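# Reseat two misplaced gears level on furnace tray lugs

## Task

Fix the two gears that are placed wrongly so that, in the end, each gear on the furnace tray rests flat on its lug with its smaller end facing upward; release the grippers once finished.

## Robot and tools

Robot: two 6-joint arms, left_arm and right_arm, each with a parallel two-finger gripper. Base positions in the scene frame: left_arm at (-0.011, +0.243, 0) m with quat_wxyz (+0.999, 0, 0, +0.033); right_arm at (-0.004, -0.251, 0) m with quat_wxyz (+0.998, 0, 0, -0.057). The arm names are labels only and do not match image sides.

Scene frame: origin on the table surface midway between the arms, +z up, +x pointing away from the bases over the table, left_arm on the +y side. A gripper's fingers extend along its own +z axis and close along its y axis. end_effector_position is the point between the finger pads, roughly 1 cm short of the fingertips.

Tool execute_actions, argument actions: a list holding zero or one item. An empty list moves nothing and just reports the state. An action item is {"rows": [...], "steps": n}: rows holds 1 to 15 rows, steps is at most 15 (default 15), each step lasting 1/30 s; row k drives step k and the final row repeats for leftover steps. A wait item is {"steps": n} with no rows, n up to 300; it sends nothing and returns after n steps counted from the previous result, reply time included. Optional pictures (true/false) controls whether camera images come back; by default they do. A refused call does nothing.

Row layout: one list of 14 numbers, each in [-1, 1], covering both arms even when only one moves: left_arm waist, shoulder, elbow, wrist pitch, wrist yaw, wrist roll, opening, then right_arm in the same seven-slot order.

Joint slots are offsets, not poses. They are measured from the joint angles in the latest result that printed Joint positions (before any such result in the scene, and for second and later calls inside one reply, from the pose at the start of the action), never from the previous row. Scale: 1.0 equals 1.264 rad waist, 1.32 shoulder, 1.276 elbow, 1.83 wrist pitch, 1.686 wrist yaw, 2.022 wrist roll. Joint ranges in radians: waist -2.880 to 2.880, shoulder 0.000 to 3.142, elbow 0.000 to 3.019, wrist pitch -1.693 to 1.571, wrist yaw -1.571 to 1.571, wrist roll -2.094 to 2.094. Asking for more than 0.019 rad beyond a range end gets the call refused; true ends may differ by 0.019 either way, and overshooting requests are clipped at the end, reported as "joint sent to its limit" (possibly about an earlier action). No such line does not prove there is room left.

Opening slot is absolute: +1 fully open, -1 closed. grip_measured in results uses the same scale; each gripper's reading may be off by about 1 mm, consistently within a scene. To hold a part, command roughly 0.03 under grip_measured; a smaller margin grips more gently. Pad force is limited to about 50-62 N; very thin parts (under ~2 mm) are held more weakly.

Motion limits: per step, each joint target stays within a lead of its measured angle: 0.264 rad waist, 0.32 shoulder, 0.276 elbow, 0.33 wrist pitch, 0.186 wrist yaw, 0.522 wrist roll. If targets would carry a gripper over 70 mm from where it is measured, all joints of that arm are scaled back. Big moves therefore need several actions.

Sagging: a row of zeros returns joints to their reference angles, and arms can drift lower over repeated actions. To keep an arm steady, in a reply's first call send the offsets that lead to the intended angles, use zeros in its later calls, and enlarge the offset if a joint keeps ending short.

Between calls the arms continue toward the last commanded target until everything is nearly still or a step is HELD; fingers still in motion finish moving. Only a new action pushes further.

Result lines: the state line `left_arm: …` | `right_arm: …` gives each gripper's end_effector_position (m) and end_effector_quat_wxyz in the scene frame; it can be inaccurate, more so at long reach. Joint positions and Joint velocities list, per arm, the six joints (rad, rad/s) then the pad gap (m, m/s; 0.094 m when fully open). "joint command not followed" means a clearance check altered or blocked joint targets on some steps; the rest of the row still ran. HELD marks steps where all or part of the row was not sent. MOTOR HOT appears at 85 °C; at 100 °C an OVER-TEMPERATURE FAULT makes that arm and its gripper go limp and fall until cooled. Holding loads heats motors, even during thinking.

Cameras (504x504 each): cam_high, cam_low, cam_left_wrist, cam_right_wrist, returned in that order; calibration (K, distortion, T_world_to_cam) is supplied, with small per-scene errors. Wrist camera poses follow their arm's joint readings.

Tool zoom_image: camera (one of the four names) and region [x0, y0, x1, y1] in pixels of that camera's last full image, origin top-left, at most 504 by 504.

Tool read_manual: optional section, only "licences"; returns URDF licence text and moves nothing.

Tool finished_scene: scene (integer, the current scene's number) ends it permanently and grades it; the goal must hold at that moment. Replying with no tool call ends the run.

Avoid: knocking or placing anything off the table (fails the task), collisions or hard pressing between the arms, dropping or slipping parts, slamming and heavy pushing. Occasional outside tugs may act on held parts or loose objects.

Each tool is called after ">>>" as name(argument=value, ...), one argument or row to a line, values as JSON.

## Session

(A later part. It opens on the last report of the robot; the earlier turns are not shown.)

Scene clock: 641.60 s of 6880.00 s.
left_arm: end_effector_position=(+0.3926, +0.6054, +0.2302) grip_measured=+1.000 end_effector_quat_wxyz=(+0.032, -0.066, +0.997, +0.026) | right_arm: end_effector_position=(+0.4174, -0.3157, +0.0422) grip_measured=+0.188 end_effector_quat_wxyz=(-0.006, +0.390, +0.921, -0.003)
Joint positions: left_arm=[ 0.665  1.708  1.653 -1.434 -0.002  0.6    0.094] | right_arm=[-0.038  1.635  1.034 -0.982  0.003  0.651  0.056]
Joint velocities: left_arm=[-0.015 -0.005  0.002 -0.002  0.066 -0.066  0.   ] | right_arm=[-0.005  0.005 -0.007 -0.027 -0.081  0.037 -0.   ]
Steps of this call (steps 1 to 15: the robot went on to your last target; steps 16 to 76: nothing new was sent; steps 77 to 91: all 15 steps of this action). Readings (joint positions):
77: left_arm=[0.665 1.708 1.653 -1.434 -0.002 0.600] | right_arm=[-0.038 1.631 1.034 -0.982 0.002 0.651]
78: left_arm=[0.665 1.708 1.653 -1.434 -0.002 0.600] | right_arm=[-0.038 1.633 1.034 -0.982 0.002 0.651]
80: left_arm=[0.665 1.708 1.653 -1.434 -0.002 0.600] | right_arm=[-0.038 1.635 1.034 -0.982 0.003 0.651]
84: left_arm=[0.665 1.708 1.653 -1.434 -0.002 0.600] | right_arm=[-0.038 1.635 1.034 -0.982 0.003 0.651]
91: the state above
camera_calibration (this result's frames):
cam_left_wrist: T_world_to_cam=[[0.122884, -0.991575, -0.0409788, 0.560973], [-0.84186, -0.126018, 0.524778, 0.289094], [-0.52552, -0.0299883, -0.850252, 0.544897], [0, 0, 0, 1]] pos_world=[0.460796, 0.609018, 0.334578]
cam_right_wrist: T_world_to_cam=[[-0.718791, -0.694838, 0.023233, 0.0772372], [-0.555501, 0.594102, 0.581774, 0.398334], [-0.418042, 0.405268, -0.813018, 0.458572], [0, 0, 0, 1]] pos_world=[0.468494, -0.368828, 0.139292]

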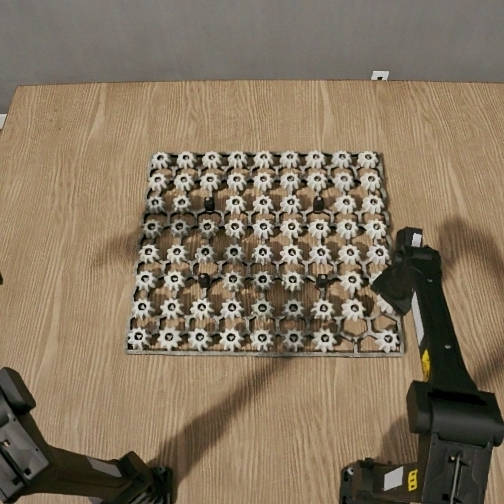

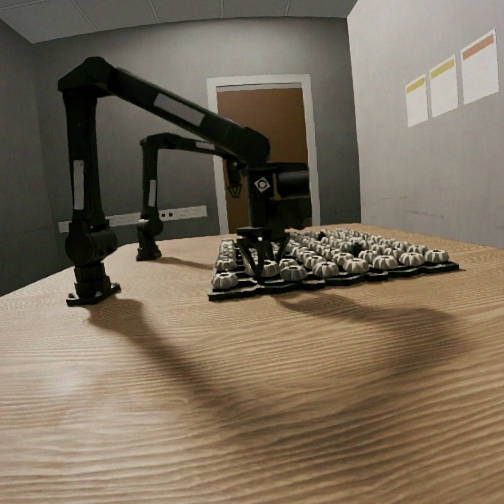

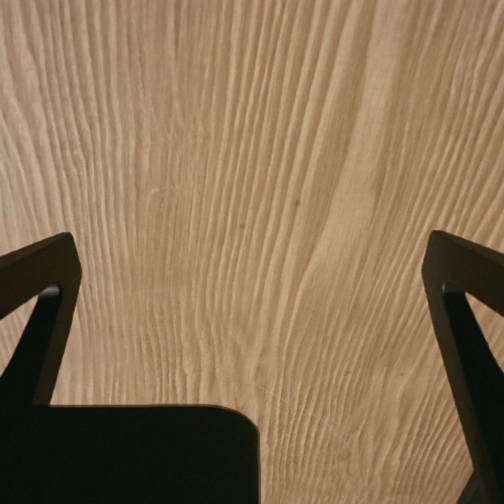

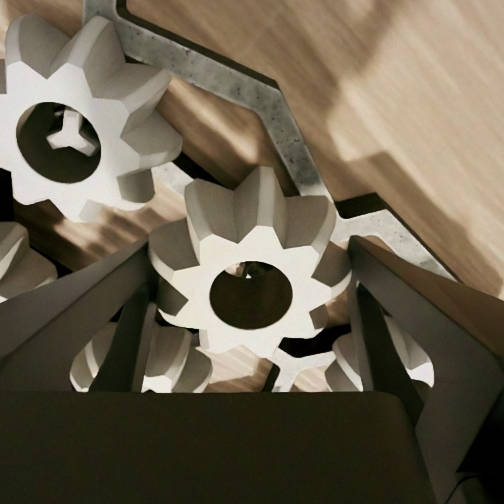

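>>> execute_actions(
  actions=[
    {"rows":[[0,0,0.012,0,0,0,1,0,0,0.02,0,0,0,0.19],[0,0,0.012,0,0,0,1,0,0,0.02,0,0,0,0.21],[0,0,0.012,0,0,0,1,0,0,0.02,0,0,0,0.24],[0,0,0.012,0,0,0,1,0,0,0.02,0,0,0,0.28],[0,0,0.012,0,0,0,1,0,0,0.02,0,0,0,0.32],[0,0,0.012,0,0,0,1,0,0,0.02,0,0,0,0.36]]},
  ],
)

Scene clock: 646.47 s of 6880.00 s.
left_arm: end_effector_position=(+0.3926, +0.6054, +0.2302) grip_measured=+1.000 end_effector_quat_wxyz=(+0.032, -0.066, +0.997, +0.026) | right_arm: end_effector_position=(+0.4174, -0.3157, +0.0425) grip_measured=+0.359 end_effector_quat_wxyz=(-0.005, +0.390, +0.921, -0.003)
Joint positions: left_arm=[ 0.665  1.708  1.653 -1.434 -0.002  0.6    0.094] | right_arm=[-0.038  1.634  1.034 -0.982  0.003  0.651  0.064]
Joint velocities: left_arm=[-0.015 -0.015  0.012 -0.007 -0.037  0.007  0.   ] | right_arm=[-0.005  0.005 -0.007 -0.002  0.081 -0.007  0.   ]
Steps of this call (steps 1 to 15: the robot went on to your last target; steps 16 to 90: nothing new was sent; then 1.37 s passed at rest; steps 91 to 105: all 15 steps of this action). Readings (joint positions):
91: left_arm=[0.665 1.708 1.653 -1.434 -0.002 0.600] | right_arm=[-0.038 1.635 1.034 -0.982 0.003 0.651]
92: left_arm=[0.665 1.708 1.653 -1.434 -0.002 0.600] | right_arm=[-0.038 1.634 1.034 -0.982 0.003 0.651]
94: left_arm=[0.665 1.708 1.653 -1.434 -0.002 0.600] | right_arm=[-0.038 1.634 1.034 -0.982 0.003 0.651]
98: left_arm=[0.665 1.708 1.653 -1.434 -0.002 0.600] | right_arm=[-0.038 1.634 1.034 -0.982 0.003 0.651]
105: the state above
camera_calibration (this result's frames):
cam_left_wrist: T_world_to_cam=[[0.122884, -0.991575, -0.0409788, 0.560973], [-0.84186, -0.126018, 0.524778, 0.289094], [-0.52552, -0.0299883, -0.850252, 0.544897], [0, 0, 0, 1]] pos_world=[0.460796, 0.609018, 0.334578]
cam_right_wrist: T_world_to_cam=[[-0.718808, -0.694836, 0.0227705, 0.0772986], [-0.555939, 0.594169, 0.581287, 0.398422], [-0.417429, 0.405175, -0.81338, 0.458584], [0, 0, 0, 1]] pos_world=[0.468488, -0.368827, 0.139645]

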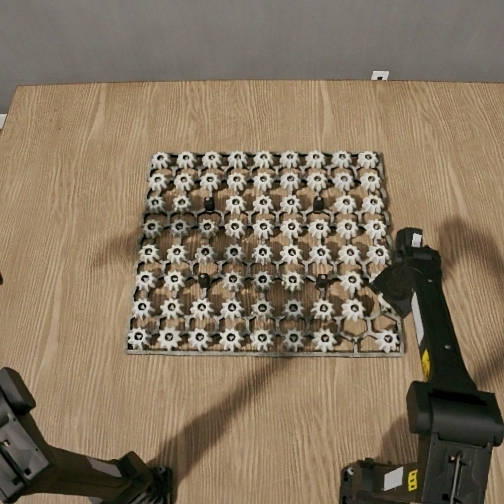

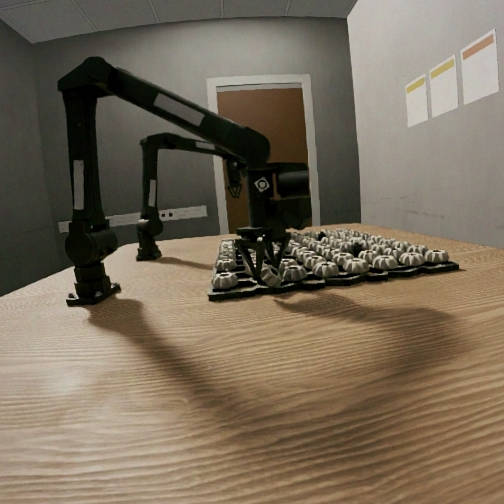

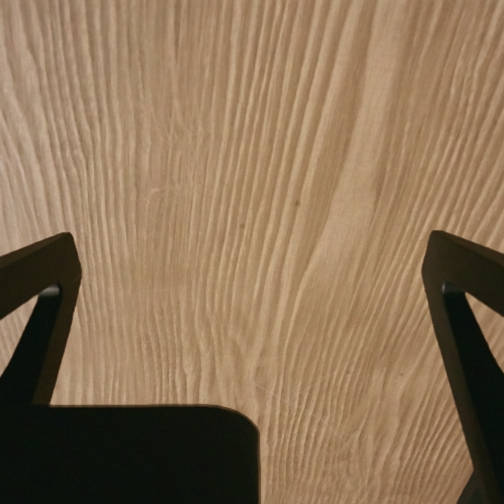

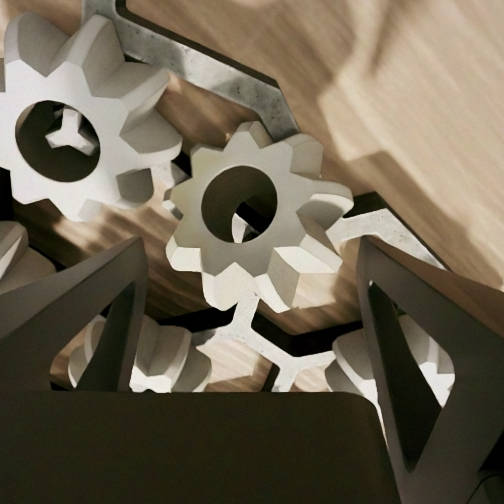

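>>> execute_actions(
  actions=[
    {"rows":[[0,0,0.012,0,0,0,1,0,-0.02,0.04,-0.02,0,0,0.36],[0,0,0.012,0,0,0,1,0,-0.04,0.06,-0.05,0,0,0.36]]},
  ],
)

Scene clock: 649.70 s of 6880.00 s.
left_arm: end_effector_position=(+0.3926, +0.6054, +0.2302) grip_measured=+1.000 end_effector_quat_wxyz=(+0.032, -0.066, +0.997, +0.026) | right_arm: end_effector_position=(+0.4181, -0.3158, +0.0798) grip_measured=+0.359 end_effector_quat_wxyz=(+0.004, +0.390, +0.921, -0.001)
Joint positions: left_arm=[ 0.665  1.708  1.653 -1.434 -0.002  0.6    0.094] | right_arm=[-0.038  1.571  1.07  -1.062  0.003  0.651  0.064]
Joint velocities: left_arm=[-0.005  0.005  0.007  0.007  0.037 -0.037  0.   ] | right_arm=[-0.005  0.005  0.002 -0.012  0.007  0.051 -0.   ]
Steps of this call (steps 1 to 15: the robot went on to your last target; steps 16 to 82: nothing new was sent; steps 83 to 97: all 15 steps of this action). Readings (joint positions):
83: left_arm=[0.665 1.708 1.653 -1.434 -0.002 0.600] | right_arm=[-0.038 1.633 1.034 -0.986 0.003 0.651]
84: left_arm=[0.665 1.708 1.653 -1.434 -0.002 0.600] | right_arm=[-0.038 1.630 1.037 -1.003 0.003 0.651]
86: left_arm=[0.665 1.708 1.653 -1.434 -0.002 0.600] | right_arm=[-0.038 1.616 1.043 -1.042 0.003 0.651]
90: left_arm=[0.665 1.708 1.653 -1.434 -0.002 0.600] | right_arm=[-0.038 1.581 1.058 -1.061 0.003 0.651]
97: the state above
camera_calibration (this result's frames):
cam_left_wrist: T_world_to_cam=[[0.122884, -0.991575, -0.0409788, 0.560973], [-0.84186, -0.126018, 0.524778, 0.289094], [-0.52552, -0.0299883, -0.850252, 0.544897], [0, 0, 0, 1]] pos_world=[0.460796, 0.609018, 0.334578]
cam_right_wrist: T_world_to_cam=[[-0.719128, -0.694787, 0.0112062, 0.0779357], [-0.566785, 0.595819, 0.568994, 0.3832], [-0.402007, 0.402828, -0.822265, 0.482788], [0, 0, 0, 1]] pos_world=[0.467322, -0.36865, 0.178067]

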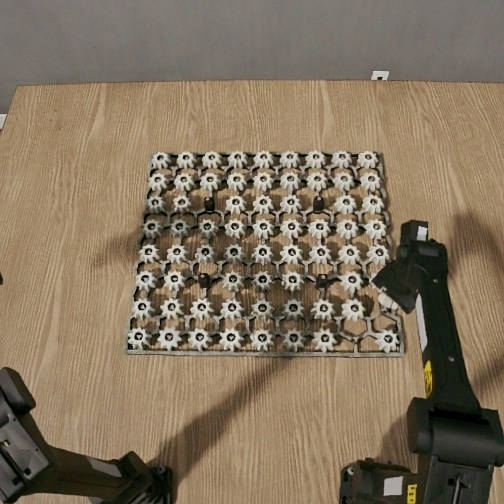

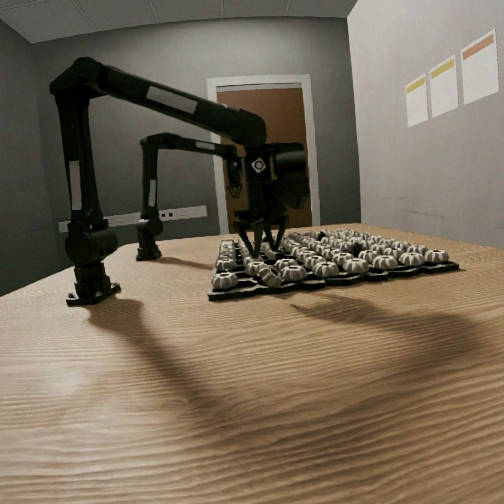

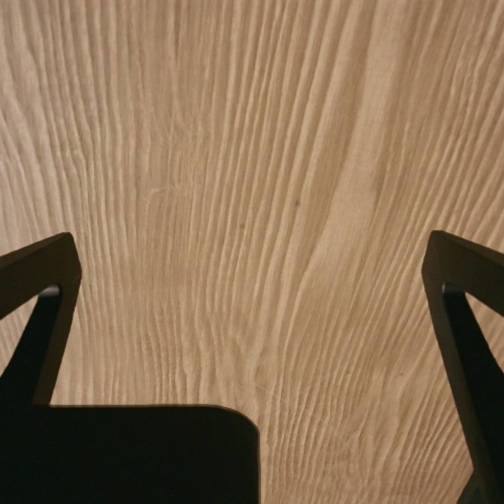

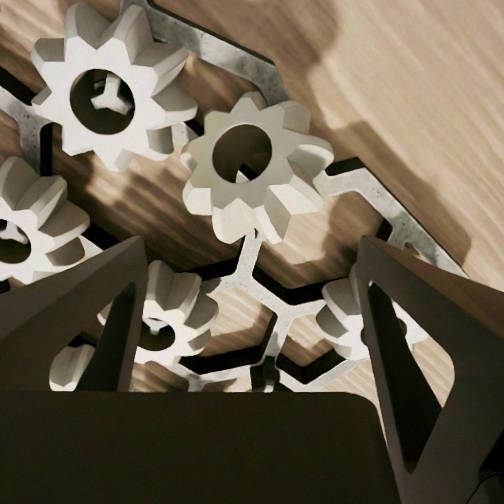

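>>> execute_actions(
  actions=[
    {"rows":[[0,0,0.012,0,0,0,1,-0.03,0.03,0.08,-0.016,0,0,-0.5],[0,0,0.012,0,0,0,1,-0.056,0.08,0.12,-0.016,0,0,-1]]},
  ],
)

Scene clock: 662.43 s of 6880.00 s.
left_arm: end_effector_position=(+0.3926, +0.6054, +0.2302) grip_measured=+1.000 end_effector_quat_wxyz=(+0.032, -0.066, +0.997, +0.026) | right_arm: end_effector_position=(+0.4520, -0.3577, +0.0788) grip_measured=-0.996 end_effector_quat_wxyz=(+0.004, +0.426, +0.905, -0.000)
Joint positions: left_arm=[ 0.665  1.708  1.653 -1.434 -0.002  0.6    0.094] | right_arm=[-0.116  1.67   1.191 -1.084  0.003  0.651  0.   ]
Joint velocities: left_arm=[-0.005  0.005 -0.002 -0.012 -0.066  0.022  0.   ] | right_arm=[-0.005 -0.005 -0.002  0.002  0.007  0.007 -0.001]
Steps of this call (steps 1 to 15: the robot went on to your last target; steps 16 to 90: nothing new was sent; then 9.23 s passed at rest; steps 91 to 105: all 15 steps of this action). Readings (joint positions):
91: left_arm=[0.665 1.708 1.653 -1.434 -0.002 0.600] | right_arm=[-0.040 1.573 1.074 -1.067 0.003 0.651]
92: left_arm=[0.665 1.708 1.653 -1.434 -0.002 0.600] | right_arm=[-0.046 1.583 1.088 -1.077 0.003 0.651]
94: left_arm=[0.665 1.708 1.653 -1.434 -0.002 0.600] | right_arm=[-0.069 1.620 1.140 -1.084 0.002 0.651]
98: left_arm=[0.665 1.708 1.653 -1.434 -0.002 0.600] | right_arm=[-0.112 1.668 1.191 -1.084 0.003 0.651]
105: the state above
camera_calibration (this result's frames):
cam_left_wrist: T_world_to_cam=[[0.122884, -0.991575, -0.0409788, 0.560973], [-0.84186, -0.126018, 0.524778, 0.289094], [-0.52552, -0.0299883, -0.850252, 0.544897], [0, 0, 0, 1]] pos_world=[0.460796, 0.609018, 0.334578]
cam_right_wrist: T_world_to_cam=[[-0.770968, -0.636789, 0.0103683, 0.117516], [-0.519063, 0.637702, 0.56913, 0.421318], [-0.369028, 0.4334, -0.822182, 0.508451], [0, 0, 0, 1]] pos_world=[0.496925, -0.414205, 0.177036]

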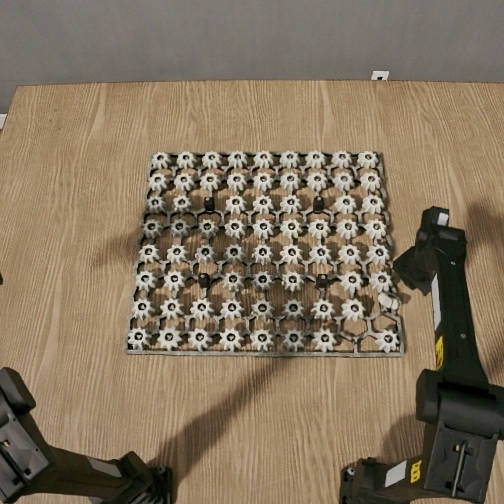

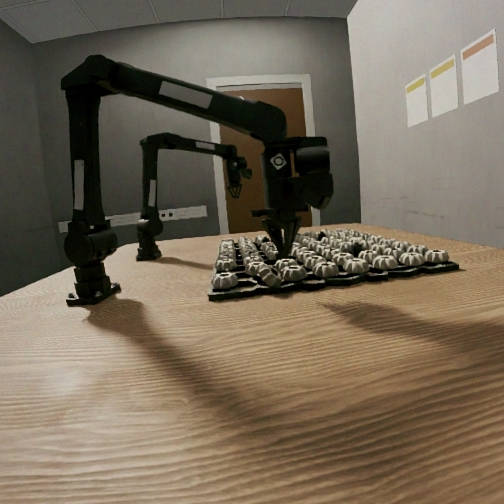

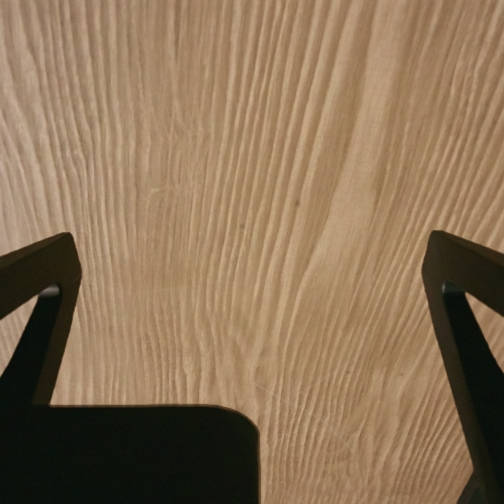

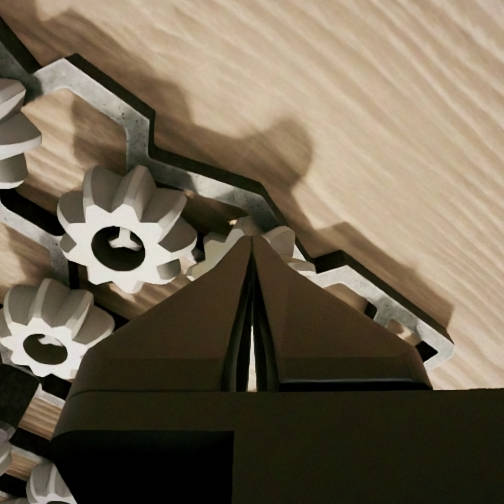

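>>> execute_actions(
  actions=[
    {"rows":[[0,0,0.012,0,0,0,1,0,0.02,-0.005,0.02,0,0,-1],[0,0,0.012,0,0,0,1,0,0.04,-0.015,0.04,0,0,-1],[0,0,0.012,0,0,0,1,0,0.052,-0.025,0.05,0,0,-1]]},
  ],
)

Scene clock: 668.33 s of 6880.00 s.
left_arm: end_effector_position=(+0.3926, +0.6054, +0.2302) grip_measured=+1.000 end_effector_quat_wxyz=(+0.032, -0.066, +0.997, +0.026) | right_arm: end_effector_position=(+0.4558, -0.3585, +0.0425) grip_measured=-0.996 end_effector_quat_wxyz=(-0.000, +0.426, +0.905, -0.001)
Joint positions: left_arm=[ 0.665  1.708  1.653 -1.434 -0.002  0.6    0.094] | right_arm=[-0.116  1.732  1.166 -1.005  0.003  0.651  0.   ]
Joint velocities: left_arm=[-0.005  0.005 -0.002 -0.007 -0.066 -0.037  0.   ] | right_arm=[-0.005 -0.005 -0.012  0.017 -0.037 -0.066  0.001]
Steps of this call (steps 1 to 15: the robot went on to your last target; steps 16 to 90: nothing new was sent; then 2.40 s passed at rest; steps 91 to 105: all 15 steps of this action). Readings (joint positions):
91: left_arm=[0.665 1.708 1.653 -1.434 -0.002 0.600] | right_arm=[-0.116 1.670 1.191 -1.081 0.003 0.651]
92: left_arm=[0.665 1.708 1.653 -1.434 -0.002 0.600] | right_arm=[-0.116 1.672 1.190 -1.068 0.003 0.651]
94: left_arm=[0.665 1.708 1.653 -1.434 -0.002 0.600] | right_arm=[-0.116 1.682 1.188 -1.029 0.003 0.651]
98: left_arm=[0.665 1.708 1.653 -1.434 -0.002 0.600] | right_arm=[-0.116 1.716 1.177 -1.006 0.003 0.651]
105: the state above
camera_calibration (this result's frames):
cam_left_wrist: T_world_to_cam=[[0.122884, -0.991575, -0.0409788, 0.560973], [-0.84186, -0.126018, 0.524778, 0.289094], [-0.52552, -0.0299883, -0.850252, 0.544897], [0, 0, 0, 1]] pos_world=[0.460796, 0.609018, 0.334578]
cam_right_wrist: T_world_to_cam=[[-0.770857, -0.636815, 0.0156887, 0.119979], [-0.514175, 0.636564, 0.574813, 0.44164], [-0.376036, 0.435032, -0.818134, 0.484009], [0, 0, 0, 1]] pos_world=[0.501572, -0.415288, 0.140242]

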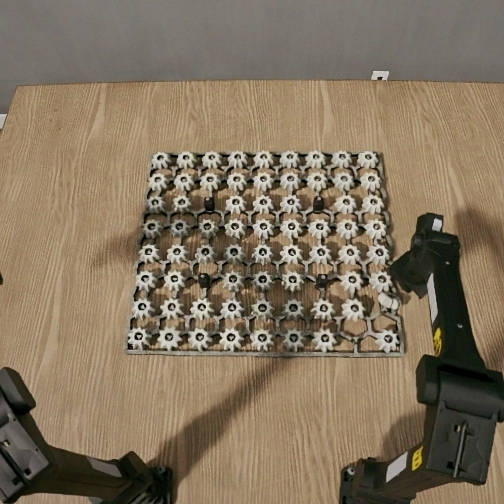

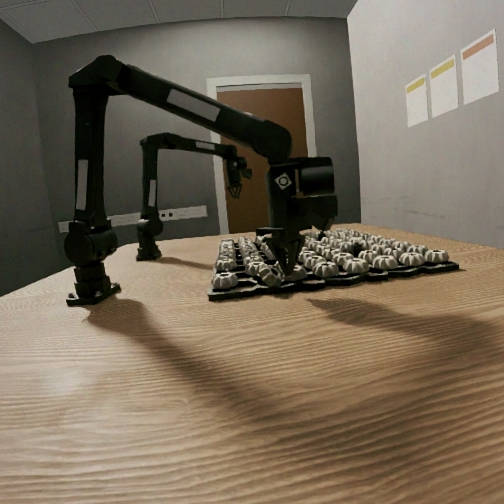

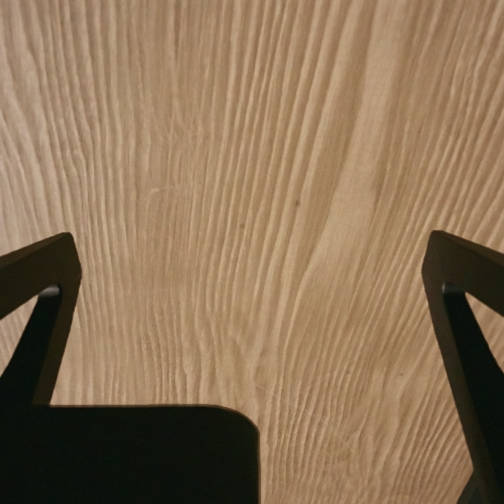

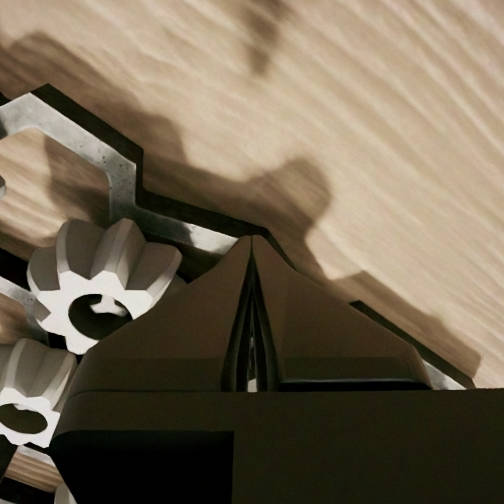

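>>> execute_actions(
  actions=[
    {"rows":[[0,0,0.012,0,0,0,1,0,0.018,0,0,0,0,-1],[0,0,0.012,0,0,0,1,0,0.018,0,0,0,0,-1],[0,0,0.012,0,0,0,1,0,0.018,0,0,0,0,-1],[0,0,0.012,0,0,0,1,0,0.018,0,0,0,0,-1],[0,0,0.012,0,0,0,1,0.008,0.018,0,-0.005,0,0,-1],[0,0,0.012,0,0,0,1,0.012,0.018,0,-0.008,0,0,-1],[0,0,0.012,0,0,0,1,0.016,0.018,0,-0.012,0,0,-1],[0,0,0.012,0,0,0,1,0.02,0.018,0,-0.016,0,0,-1],[0,0,0.012,0,0,0,1,0.024,0.018,0,-0.019,0,0,-1],[0,0,0.012,0,0,0,1,0.028,0.018,0,-0.022,0,0,-1]]},
  ],
)

Scene clock: 674.07 s of 6880.00 s.
left_arm: end_effector_position=(+0.3926, +0.6054, +0.2302) grip_measured=+1.000 end_effector_quat_wxyz=(+0.032, -0.066, +0.997, +0.026) | right_arm: end_effector_position=(+0.4521, -0.3422, +0.0419) grip_measured=-0.996 end_effector_quat_wxyz=(-0.015, +0.411, +0.911, -0.005)
Joint positions: left_arm=[ 0.665  1.708  1.653 -1.434 -0.002  0.6    0.094] | right_arm=[-0.083  1.734  1.166 -1.033  0.003  0.651  0.   ]
Joint velocities: left_arm=[-0.005 -0.024 -0.022 -0.007 -0.022 -0.022  0.   ] | right_arm=[ 0.054  0.005 -0.002 -0.027  0.022 -0.007  0.   ]
Steps of this call (steps 1 to 15: the robot went on to your last target; steps 16 to 90: nothing new was sent; then 2.23 s passed at rest; steps 91 to 105: all 15 steps of this action). Readings (joint positions):
91: left_arm=[0.665 1.708 1.653 -1.434 -0.002 0.600] | right_arm=[-0.116 1.732 1.166 -1.005 0.003 0.651]
92: left_arm=[0.665 1.708 1.653 -1.434 -0.002 0.600] | right_arm=[-0.116 1.732 1.166 -1.005 0.003 0.651]
94: left_arm=[0.665 1.708 1.653 -1.434 -0.002 0.600] | right_arm=[-0.116 1.733 1.166 -1.005 0.003 0.651]
98: left_arm=[0.665 1.708 1.653 -1.434 -0.002 0.600] | right_arm=[-0.112 1.734 1.166 -1.012 0.003 0.651]
105: the state above
camera_calibration (this result's frames):
cam_left_wrist: T_world_to_cam=[[0.122884, -0.991575, -0.0409788, 0.560973], [-0.84186, -0.126018, 0.524778, 0.289094], [-0.52552, -0.0299883, -0.850252, 0.544897], [0, 0, 0, 1]] pos_world=[0.460796, 0.609018, 0.334578]
cam_right_wrist: T_world_to_cam=[[-0.749085, -0.661615, 0.0337203, 0.108463], [-0.51749, 0.616168, 0.593753, 0.423402], [-0.413613, 0.427322, -0.803941, 0.488813], [0, 0, 0, 1]] pos_world=[0.502533, -0.398007, 0.137923]

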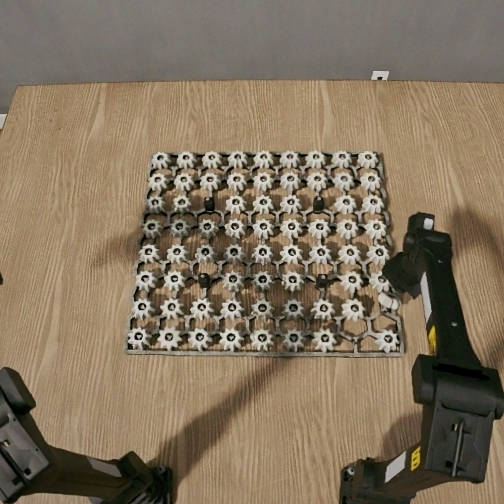

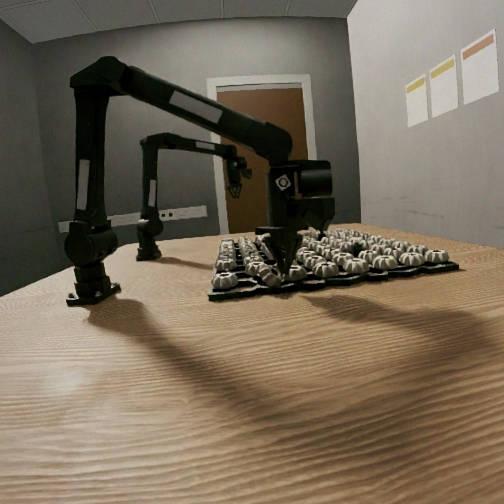

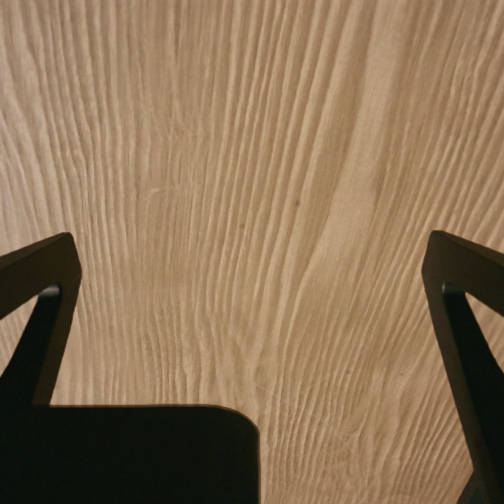

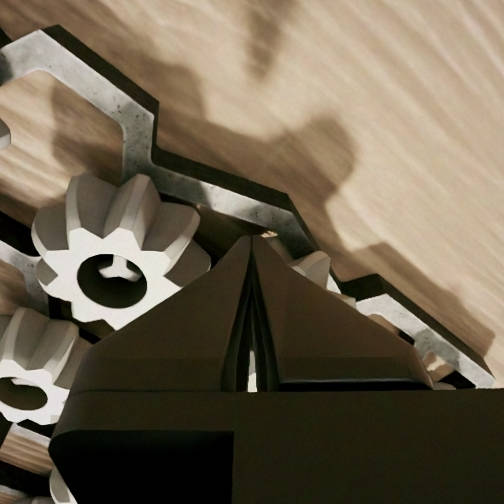

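>>> execute_actions(
  actions=[
    {"rows":[[0,0,0.012,0,0,0,1,-0.012,-0.006,0,0.012,0,0,-1],[0,0,0.012,0,0,0,1,-0.018,-0.006,0,0.014,0,0,-1],[0,0,0.012,0,0,0,1,-0.018,-0.006,0,0.014,0,0,-1],[0,0,0.012,0,0,0,1,-0.018,-0.006,0,0.014,0,0,-1],[0,0,0.012,0,0,0,1,-0.018,-0.006,0,0.014,0,0,-1],[0,0,0.012,0,0,0,1,-0.016,-0.006,0,0.005,0,0,-1],[0,0,0.012,0,0,0,1,-0.014,-0.006,0,-0.003,0,0,-1],[0,0,0.012,0,0,0,1,-0.012,-0.006,0,-0.01,0,0,-1],[0,0,0.012,0,0,0,1,-0.01,-0.006,0,-0.017,0,0,-1],[0,0,0.012,0,0,0,1,-0.008,-0.006,0,-0.024,0,0,-1],[0,0,0.012,0,0,0,1,-0.006,-0.006,0,-0.03,0,0,-1]]},
  ],
)

Scene clock: 685.33 s of 6880.00 s.
left_arm: end_effector_position=(+0.3926, +0.6054, +0.2302) grip_measured=+1.000 end_effector_quat_wxyz=(+0.032, -0.066, +0.997, +0.026) | right_arm: end_effector_position=(+0.4410, -0.3472, +0.0439) grip_measured=-0.996 end_effector_quat_wxyz=(-0.033, +0.418, +0.908, -0.009)
Joint positions: left_arm=[ 0.665  1.708  1.653 -1.434 -0.002  0.6    0.094] | right_arm=[-0.099  1.731  1.166 -1.075  0.003  0.651  0.   ]
Joint velocities: left_arm=[-0.005 -0.005  0.012 -0.007 -0.066 -0.051  0.   ] | right_arm=[-0.005 -0.005 -0.002 -0.037  0.007 -0.066 -0.   ]
Steps of this call (steps 1 to 15: the robot went on to your last target; steps 16 to 90: nothing new was sent; then 7.77 s passed at rest; steps 91 to 105: all 15 steps of this action). Readings (joint positions):
91: left_arm=[0.665 1.708 1.653 -1.434 -0.002 0.600] | right_arm=[-0.082 1.734 1.166 -1.032 0.003 0.651]
92: left_arm=[0.665 1.708 1.653 -1.434 -0.002 0.600] | right_arm=[-0.083 1.734 1.166 -1.029 0.003 0.651]
94: left_arm=[0.665 1.708 1.653 -1.434 -0.002 0.600] | right_arm=[-0.089 1.733 1.166 -1.023 0.003 0.651]
98: left_arm=[0.665 1.708 1.653 -1.434 -0.002 0.600] | right_arm=[-0.099 1.731 1.166 -1.026 0.003 0.651]
105: the state above
camera_calibration (this result's frames):
cam_left_wrist: T_world_to_cam=[[0.122884, -0.991575, -0.0409788, 0.560973], [-0.84186, -0.126018, 0.524778, 0.289094], [-0.52552, -0.0299883, -0.850252, 0.544897], [0, 0, 0, 1]] pos_world=[0.460796, 0.609018, 0.334578]
cam_right_wrist: T_world_to_cam=[[-0.757653, -0.650181, 0.0567919, 0.103429], [-0.485205, 0.619324, 0.617263, 0.405347], [-0.436505, 0.440116, -0.784705, 0.501656], [0, 0, 0, 1]] pos_world=[0.494015, -0.40458, 0.137572]

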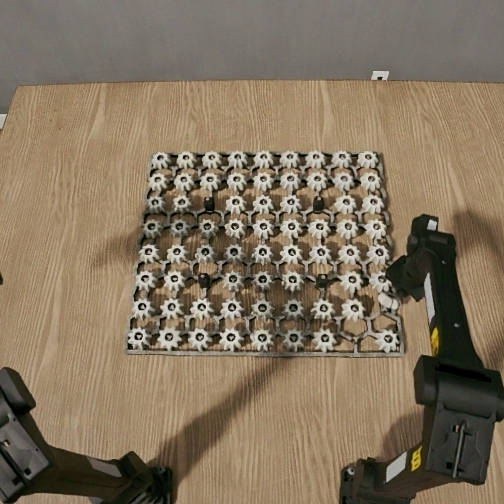

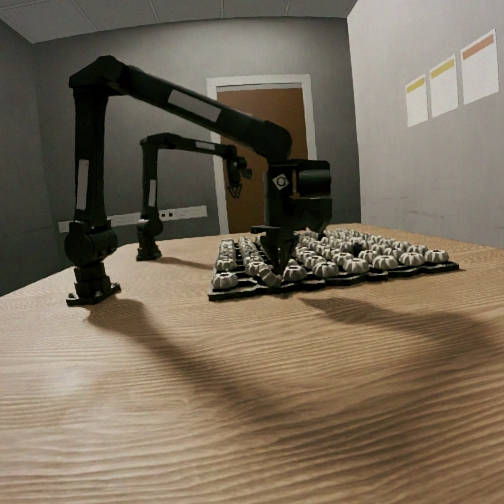

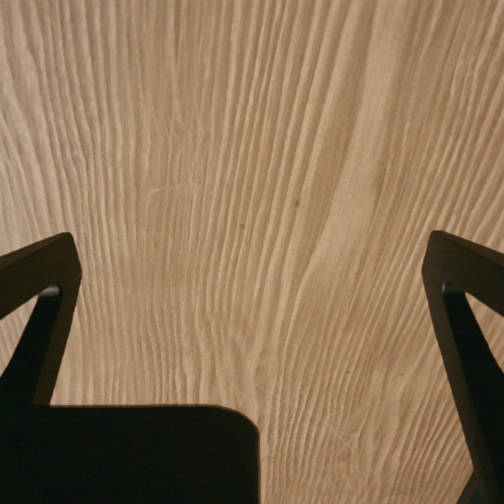

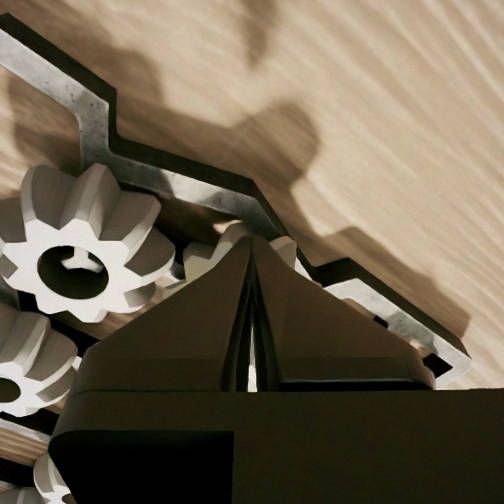

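>>> execute_actions(
  actions=[
    {"rows":[[0,0,0.012,0,0,0,1,0.006,0,0,-0.006,0,0,-1],[0,0,0.012,0,0,0,1,0.01,0,0,-0.01,0,0,-1],[0,0,0.012,0,0,0,1,0.014,0,0,-0.014,0,0,-1],[0,0,0.012,0,0,0,1,0.018,0,0,-0.018,0,0,-1],[0,0,0.012,0,0,0,1,0.022,0,0,-0.022,0,0,-1],[0,0,0.012,0,0,0,1,0.024,0,0,-0.026,0,0,-1]]},
  ],
)

Scene clock: 690.50 s of 6880.00 s.
left_arm: end_effector_position=(+0.3926, +0.6054, +0.2302) grip_measured=+1.000 end_effector_quat_wxyz=(+0.032, -0.066, +0.997, +0.026) | right_arm: end_effector_position=(+0.4349, -0.3337, +0.0450) grip_measured=-0.996 end_effector_quat_wxyz=(-0.050, +0.405, +0.913, -0.014)
Joint positions: left_arm=[ 0.665  1.708  1.653 -1.434 -0.002  0.6    0.094] | right_arm=[-0.072  1.73   1.166 -1.11   0.003  0.651  0.   ]
Joint velocities: left_arm=[ 0.005 -0.015 -0.007 -0.017 -0.037 -0.037  0.   ] | right_arm=[-0.005 -0.015 -0.002 -0.022 -0.066  0.037 -0.   ]
Steps of this call (steps 1 to 15: the robot went on to your last target; steps 16 to 90: nothing new was sent; then 1.67 s passed at rest; steps 91 to 105: all 15 steps of this action). Readings (joint positions):
91: left_arm=[0.665 1.708 1.653 -1.434 -0.002 0.600] | right_arm=[-0.099 1.730 1.166 -1.077 0.003 0.651]
92: left_arm=[0.665 1.708 1.653 -1.434 -0.002 0.600] | right_arm=[-0.098 1.730 1.166 -1.078 0.003 0.651]
94: left_arm=[0.665 1.708 1.653 -1.434 -0.002 0.600] | right_arm=[-0.096 1.730 1.166 -1.084 0.003 0.651]
98: left_arm=[0.665 1.708 1.653 -1.434 -0.002 0.600] | right_arm=[-0.081 1.730 1.166 -1.105 0.003 0.651]
105: the state above
camera_calibration (this result's frames):
cam_left_wrist: T_world_to_cam=[[0.122884, -0.991575, -0.0409788, 0.560973], [-0.84186, -0.126018, 0.524778, 0.289094], [-0.52552, -0.0299883, -0.850252, 0.544897], [0, 0, 0, 1]] pos_world=[0.460796, 0.609018, 0.334578]
cam_right_wrist: T_world_to_cam=[[-0.737409, -0.670891, 0.0783194, 0.090898], [-0.480342, 0.602388, 0.637495, 0.384685], [-0.474868, 0.432475, -0.766463, 0.507225], [0, 0, 0, 1]] pos_world=[0.492674, -0.390109, 0.136415]

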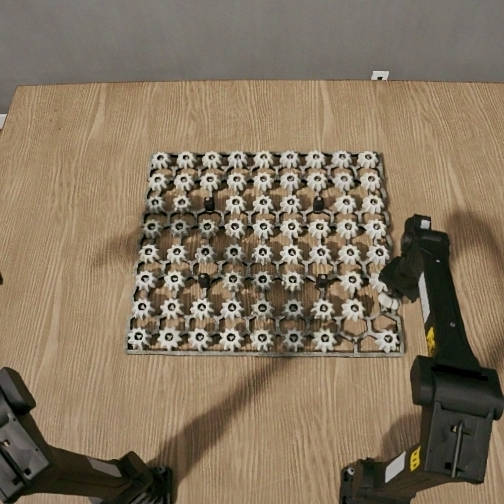

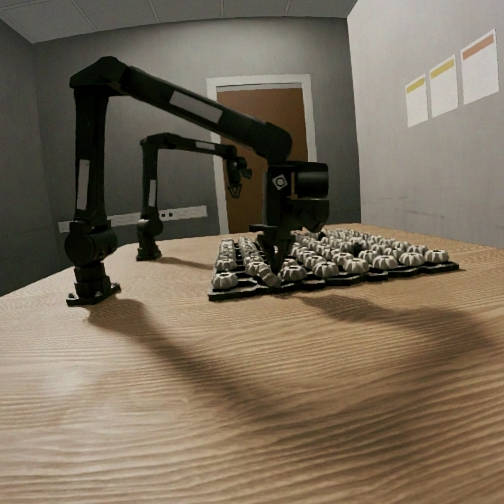

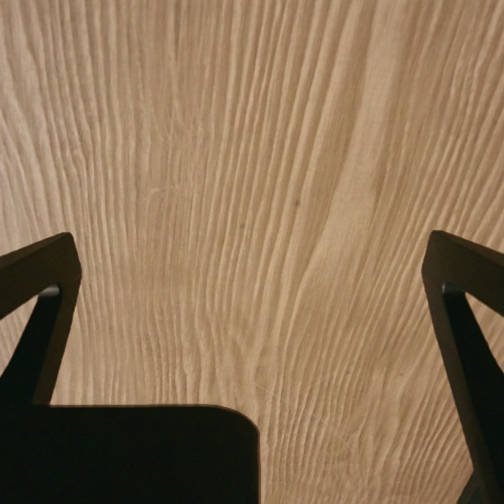

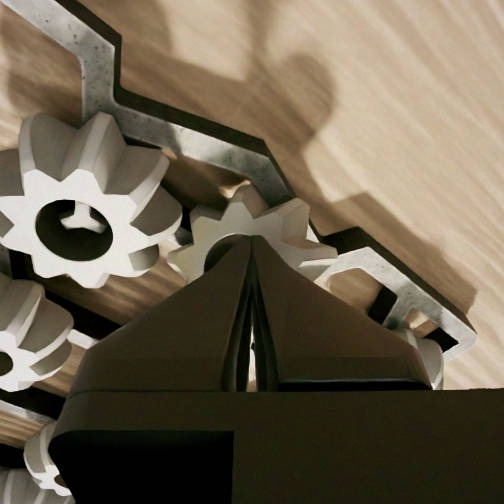

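>>> execute_actions(
  actions=[
    {"rows":[[0,0,0.012,0,0,0,1,0,-0.04,0,0,0,0,-1],[0,0,0.012,0,0,0,1,0.005,-0.08,-0.02,0.01,0,0,-0.5],[0,0,0.012,0,0,0,1,0.016,-0.11,-0.05,0.022,0,0,0.45]]},
  ],
)

>>> execute_actions(
  actions=[
    {"steps":20},
  ],
)

Scene clock: 700.70 s of 6880.00 s.
left_arm: end_effector_position=(+0.3926, +0.6054, +0.2302) grip_measured=+1.000 end_effector_quat_wxyz=(+0.032, -0.066, +0.997, +0.026) | right_arm: end_effector_position=(+0.4287, -0.3256, +0.0984) grip_measured=+0.448 end_effector_quat_wxyz=(+0.019, +0.399, +0.917, +0.004)
Joint positions: left_arm=[ 0.665  1.708  1.653 -1.434 -0.002  0.6    0.094] | right_arm=[-0.057  1.558  1.109 -1.082  0.002  0.651  0.068]
Joint velocities: left_arm=[-0.005 -0.005 -0.007 -0.007 -0.081  0.022  0.   ] | right_arm=[ 0.005  0.093 -0.017  0.002 -0.051 -0.022  0.   ]
Steps of this call (steps 1 to 15: the robot went on to your last target; steps 16 to 90: nothing new was sent; then 6.70 s passed at rest; steps 91 to 105: all 15 steps of this action). Readings (joint positions):
91: left_arm=[0.665 1.708 1.653 -1.434 -0.002 0.600] | right_arm=[-0.072 1.727 1.166 -1.110 0.003 0.651]
92: left_arm=[0.665 1.708 1.653 -1.434 -0.002 0.600] | right_arm=[-0.072 1.719 1.162 -1.108 0.002 0.651]
94: left_arm=[0.665 1.708 1.653 -1.434 -0.002 0.600] | right_arm=[-0.069 1.675 1.135 -1.088 0.002 0.651]
98: left_arm=[0.665 1.708 1.653 -1.434 -0.002 0.600] | right_arm=[-0.059 1.576 1.109 -1.086 0.002 0.651]
105: the state above
camera_calibration (this result's frames):
cam_left_wrist: T_world_to_cam=[[0.122884, -0.991575, -0.0409788, 0.560973], [-0.84186, -0.126018, 0.524778, 0.289094], [-0.52552, -0.0299883, -0.850252, 0.544897], [0, 0, 0, 1]] pos_world=[0.460796, 0.609018, 0.334578]
cam_right_wrist: T_world_to_cam=[[-0.732252, -0.680968, -0.00944115, 0.0906786], [-0.573134, 0.608691, 0.548646, 0.393345], [-0.367863, 0.407158, -0.836001, 0.494451], [0, 0, 0, 1]] pos_world=[0.473729, -0.378996, 0.198411]

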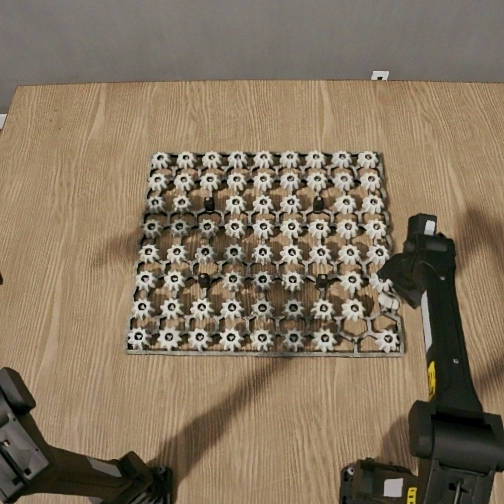

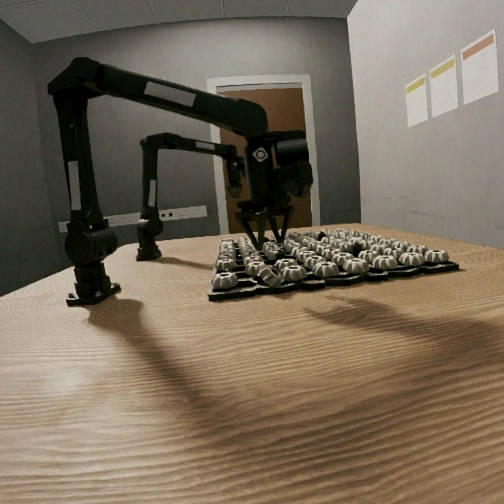

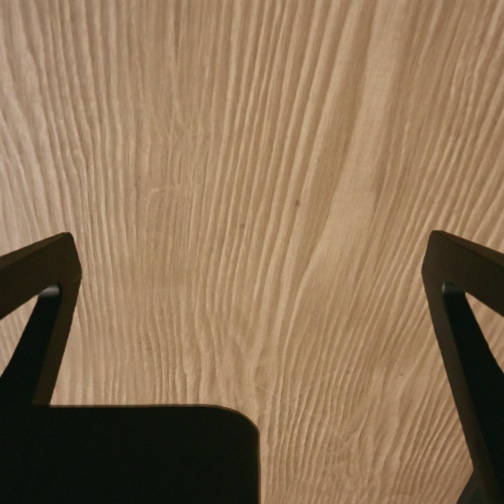

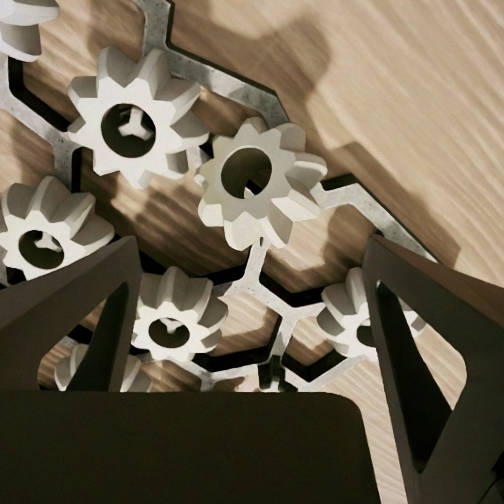

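Scene clock: 701.37 s of 6880.00 s.
left_arm: end_effector_position=(+0.3926, +0.6054, +0.2302) grip_measured=+1.000 end_effector_quat_wxyz=(+0.032, -0.066, +0.997, +0.026) | right_arm: end_effector_position=(+0.4283, -0.3256, +0.0934) grip_measured=+0.448 end_effector_quat_wxyz=(+0.014, +0.399, +0.917, +0.002)
Joint positions: left_arm=[ 0.665  1.708  1.653 -1.434 -0.002  0.6    0.094] | right_arm=[-0.057  1.57   1.109 -1.082  0.002  0.651  0.068]
Joint velocities: left_arm=[ 0.005 -0.005  0.027 -0.007  0.022 -0.066  0.   ] | right_arm=[-0.015 -0.024 -0.012  0.017  0.037  0.037  0.   ]
Steps of this call (steps 1 to 20: the robot went on to your last target). Readings (joint positions):
1: left_arm=[0.665 1.708 1.653 -1.434 -0.002 0.600] | right_arm=[-0.057 1.562 1.109 -1.082 0.002 0.651]
2: left_arm=[0.665 1.708 1.653 -1.434 -0.002 0.600] | right_arm=[-0.057 1.565 1.109 -1.082 0.002 0.651]
4: left_arm=[0.665 1.708 1.653 -1.434 -0.002 0.600] | right_arm=[-0.057 1.569 1.109 -1.082 0.002 0.651]
8: left_arm=[0.665 1.708 1.653 -1.434 -0.002 0.600] | right_arm=[-0.057 1.570 1.109 -1.082 0.002 0.651]
20: the state above
camera_calibration (this result's frames):
cam_left_wrist: T_world_to_cam=[[0.122884, -0.991575, -0.0409788, 0.560973], [-0.84186, -0.126018, 0.524778, 0.289094], [-0.52552, -0.0299883, -0.850252, 0.544897], [0, 0, 0, 1]] pos_world=[0.460796, 0.609018, 0.334578]
cam_right_wrist: T_world_to_cam=[[-0.732322, -0.680956, -0.0020377, 0.0897163], [-0.566484, 0.607549, 0.556758, 0.391875], [-0.37789, 0.40888, -0.830672, 0.494374], [0, 0, 0, 1]] pos_world=[0.474511, -0.37913, 0.192666]

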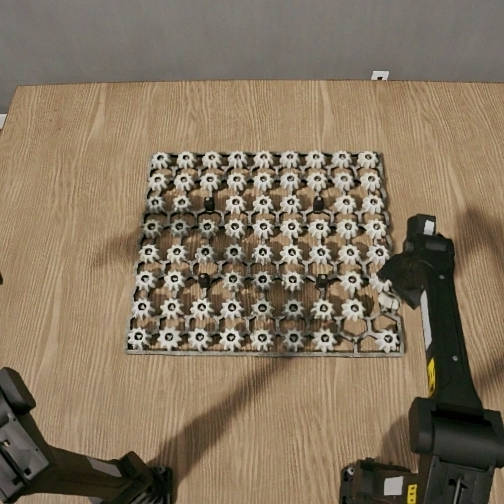

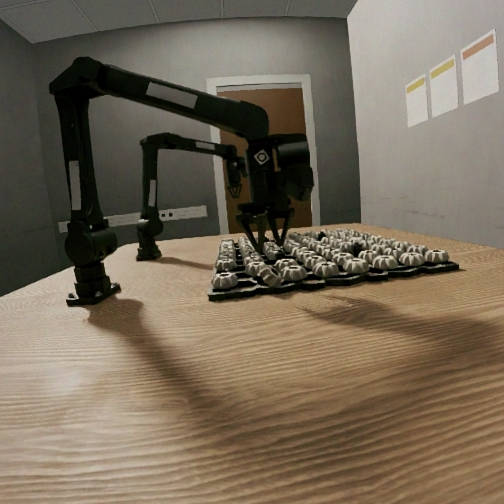

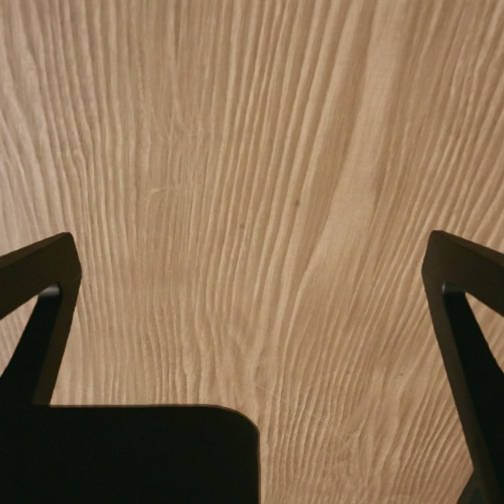

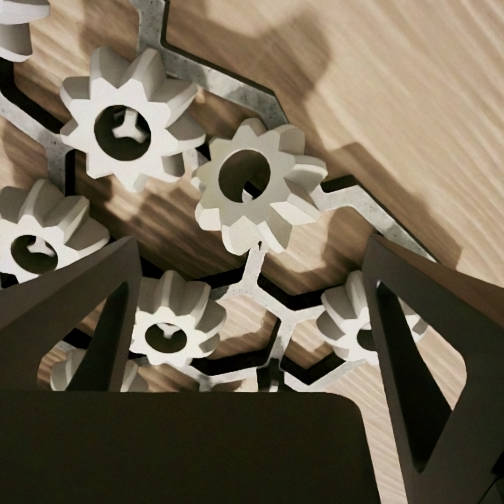

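>>> execute_actions(
  actions=[
    {"rows":[[0,0,0.012,0,0,0,1,0,0.015,-0.01,0.015,0,0,0.45],[0,0,0.012,0,0,0,1,0,0.035,-0.024,0.032,0,0,0.45],[0,0,0.012,0,0,0,1,0,0.055,-0.038,0.046,0,0,0.45]]},
  ],
)

Scene clock: 716.37 s of 6880.00 s.
left_arm: end_effector_position=(+0.3926, +0.6054, +0.2302) grip_measured=+1.000 end_effector_quat_wxyz=(+0.032, -0.066, +0.997, +0.026) | right_arm: end_effector_position=(+0.4226, -0.3246, +0.0493) grip_measured=+0.448 end_effector_quat_wxyz=(-0.008, +0.399, +0.917, -0.003)
Joint positions: left_arm=[ 0.665  1.708  1.653 -1.434 -0.002  0.6    0.094] | right_arm=[-0.057  1.642  1.065 -1.01   0.002  0.651  0.068]
Joint velocities: left_arm=[ 0.005  0.015  0.002  0.007  0.007 -0.066  0.   ] | right_arm=[-0.015 -0.005  0.007  0.017  0.007 -0.022  0.001]
Steps of this call (steps 1 to 15: the robot went on to your last target; steps 16 to 90: nothing new was sent; then 11.50 s passed at rest; steps 91 to 105: all 15 steps of this action). Readings (joint positions):
91: left_arm=[0.665 1.708 1.653 -1.434 -0.002 0.600] | right_arm=[-0.057 1.570 1.109 -1.079 0.002 0.651]
92: left_arm=[0.665 1.708 1.653 -1.434 -0.002 0.600] | right_arm=[-0.057 1.571 1.106 -1.070 0.002 0.651]
94: left_arm=[0.665 1.708 1.653 -1.434 -0.002 0.600] | right_arm=[-0.057 1.580 1.097 -1.033 0.002 0.651]
98: left_arm=[0.665 1.708 1.653 -1.434 -0.002 0.600] | right_arm=[-0.057 1.622 1.076 -1.012 0.002 0.651]
105: the state above
camera_calibration (this result's frames):
cam_left_wrist: T_world_to_cam=[[0.122884, -0.991575, -0.0409788, 0.560973], [-0.84186, -0.126018, 0.524778, 0.289094], [-0.52552, -0.0299883, -0.850252, 0.544897], [0, 0, 0, 1]] pos_world=[0.460796, 0.609018, 0.334578]
cam_right_wrist: T_world_to_cam=[[-0.731844, -0.681038, 0.0243319, 0.0846442], [-0.542013, 0.603347, 0.584974, 0.399529], [-0.41307, 0.414921, -0.810687, 0.471125], [0, 0, 0, 1]] pos_world=[0.473104, -0.378889, 0.146162]

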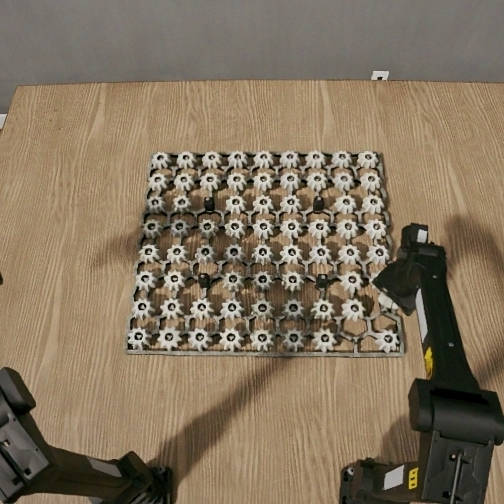

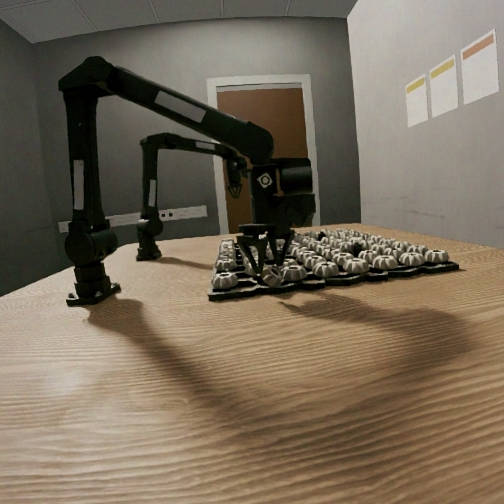

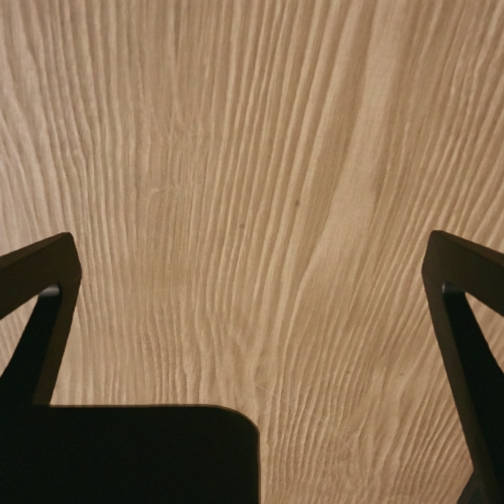

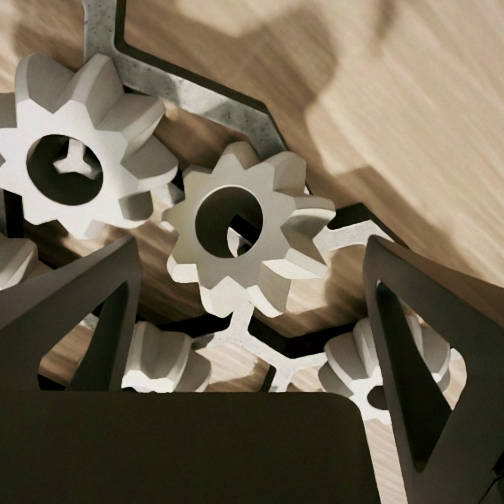

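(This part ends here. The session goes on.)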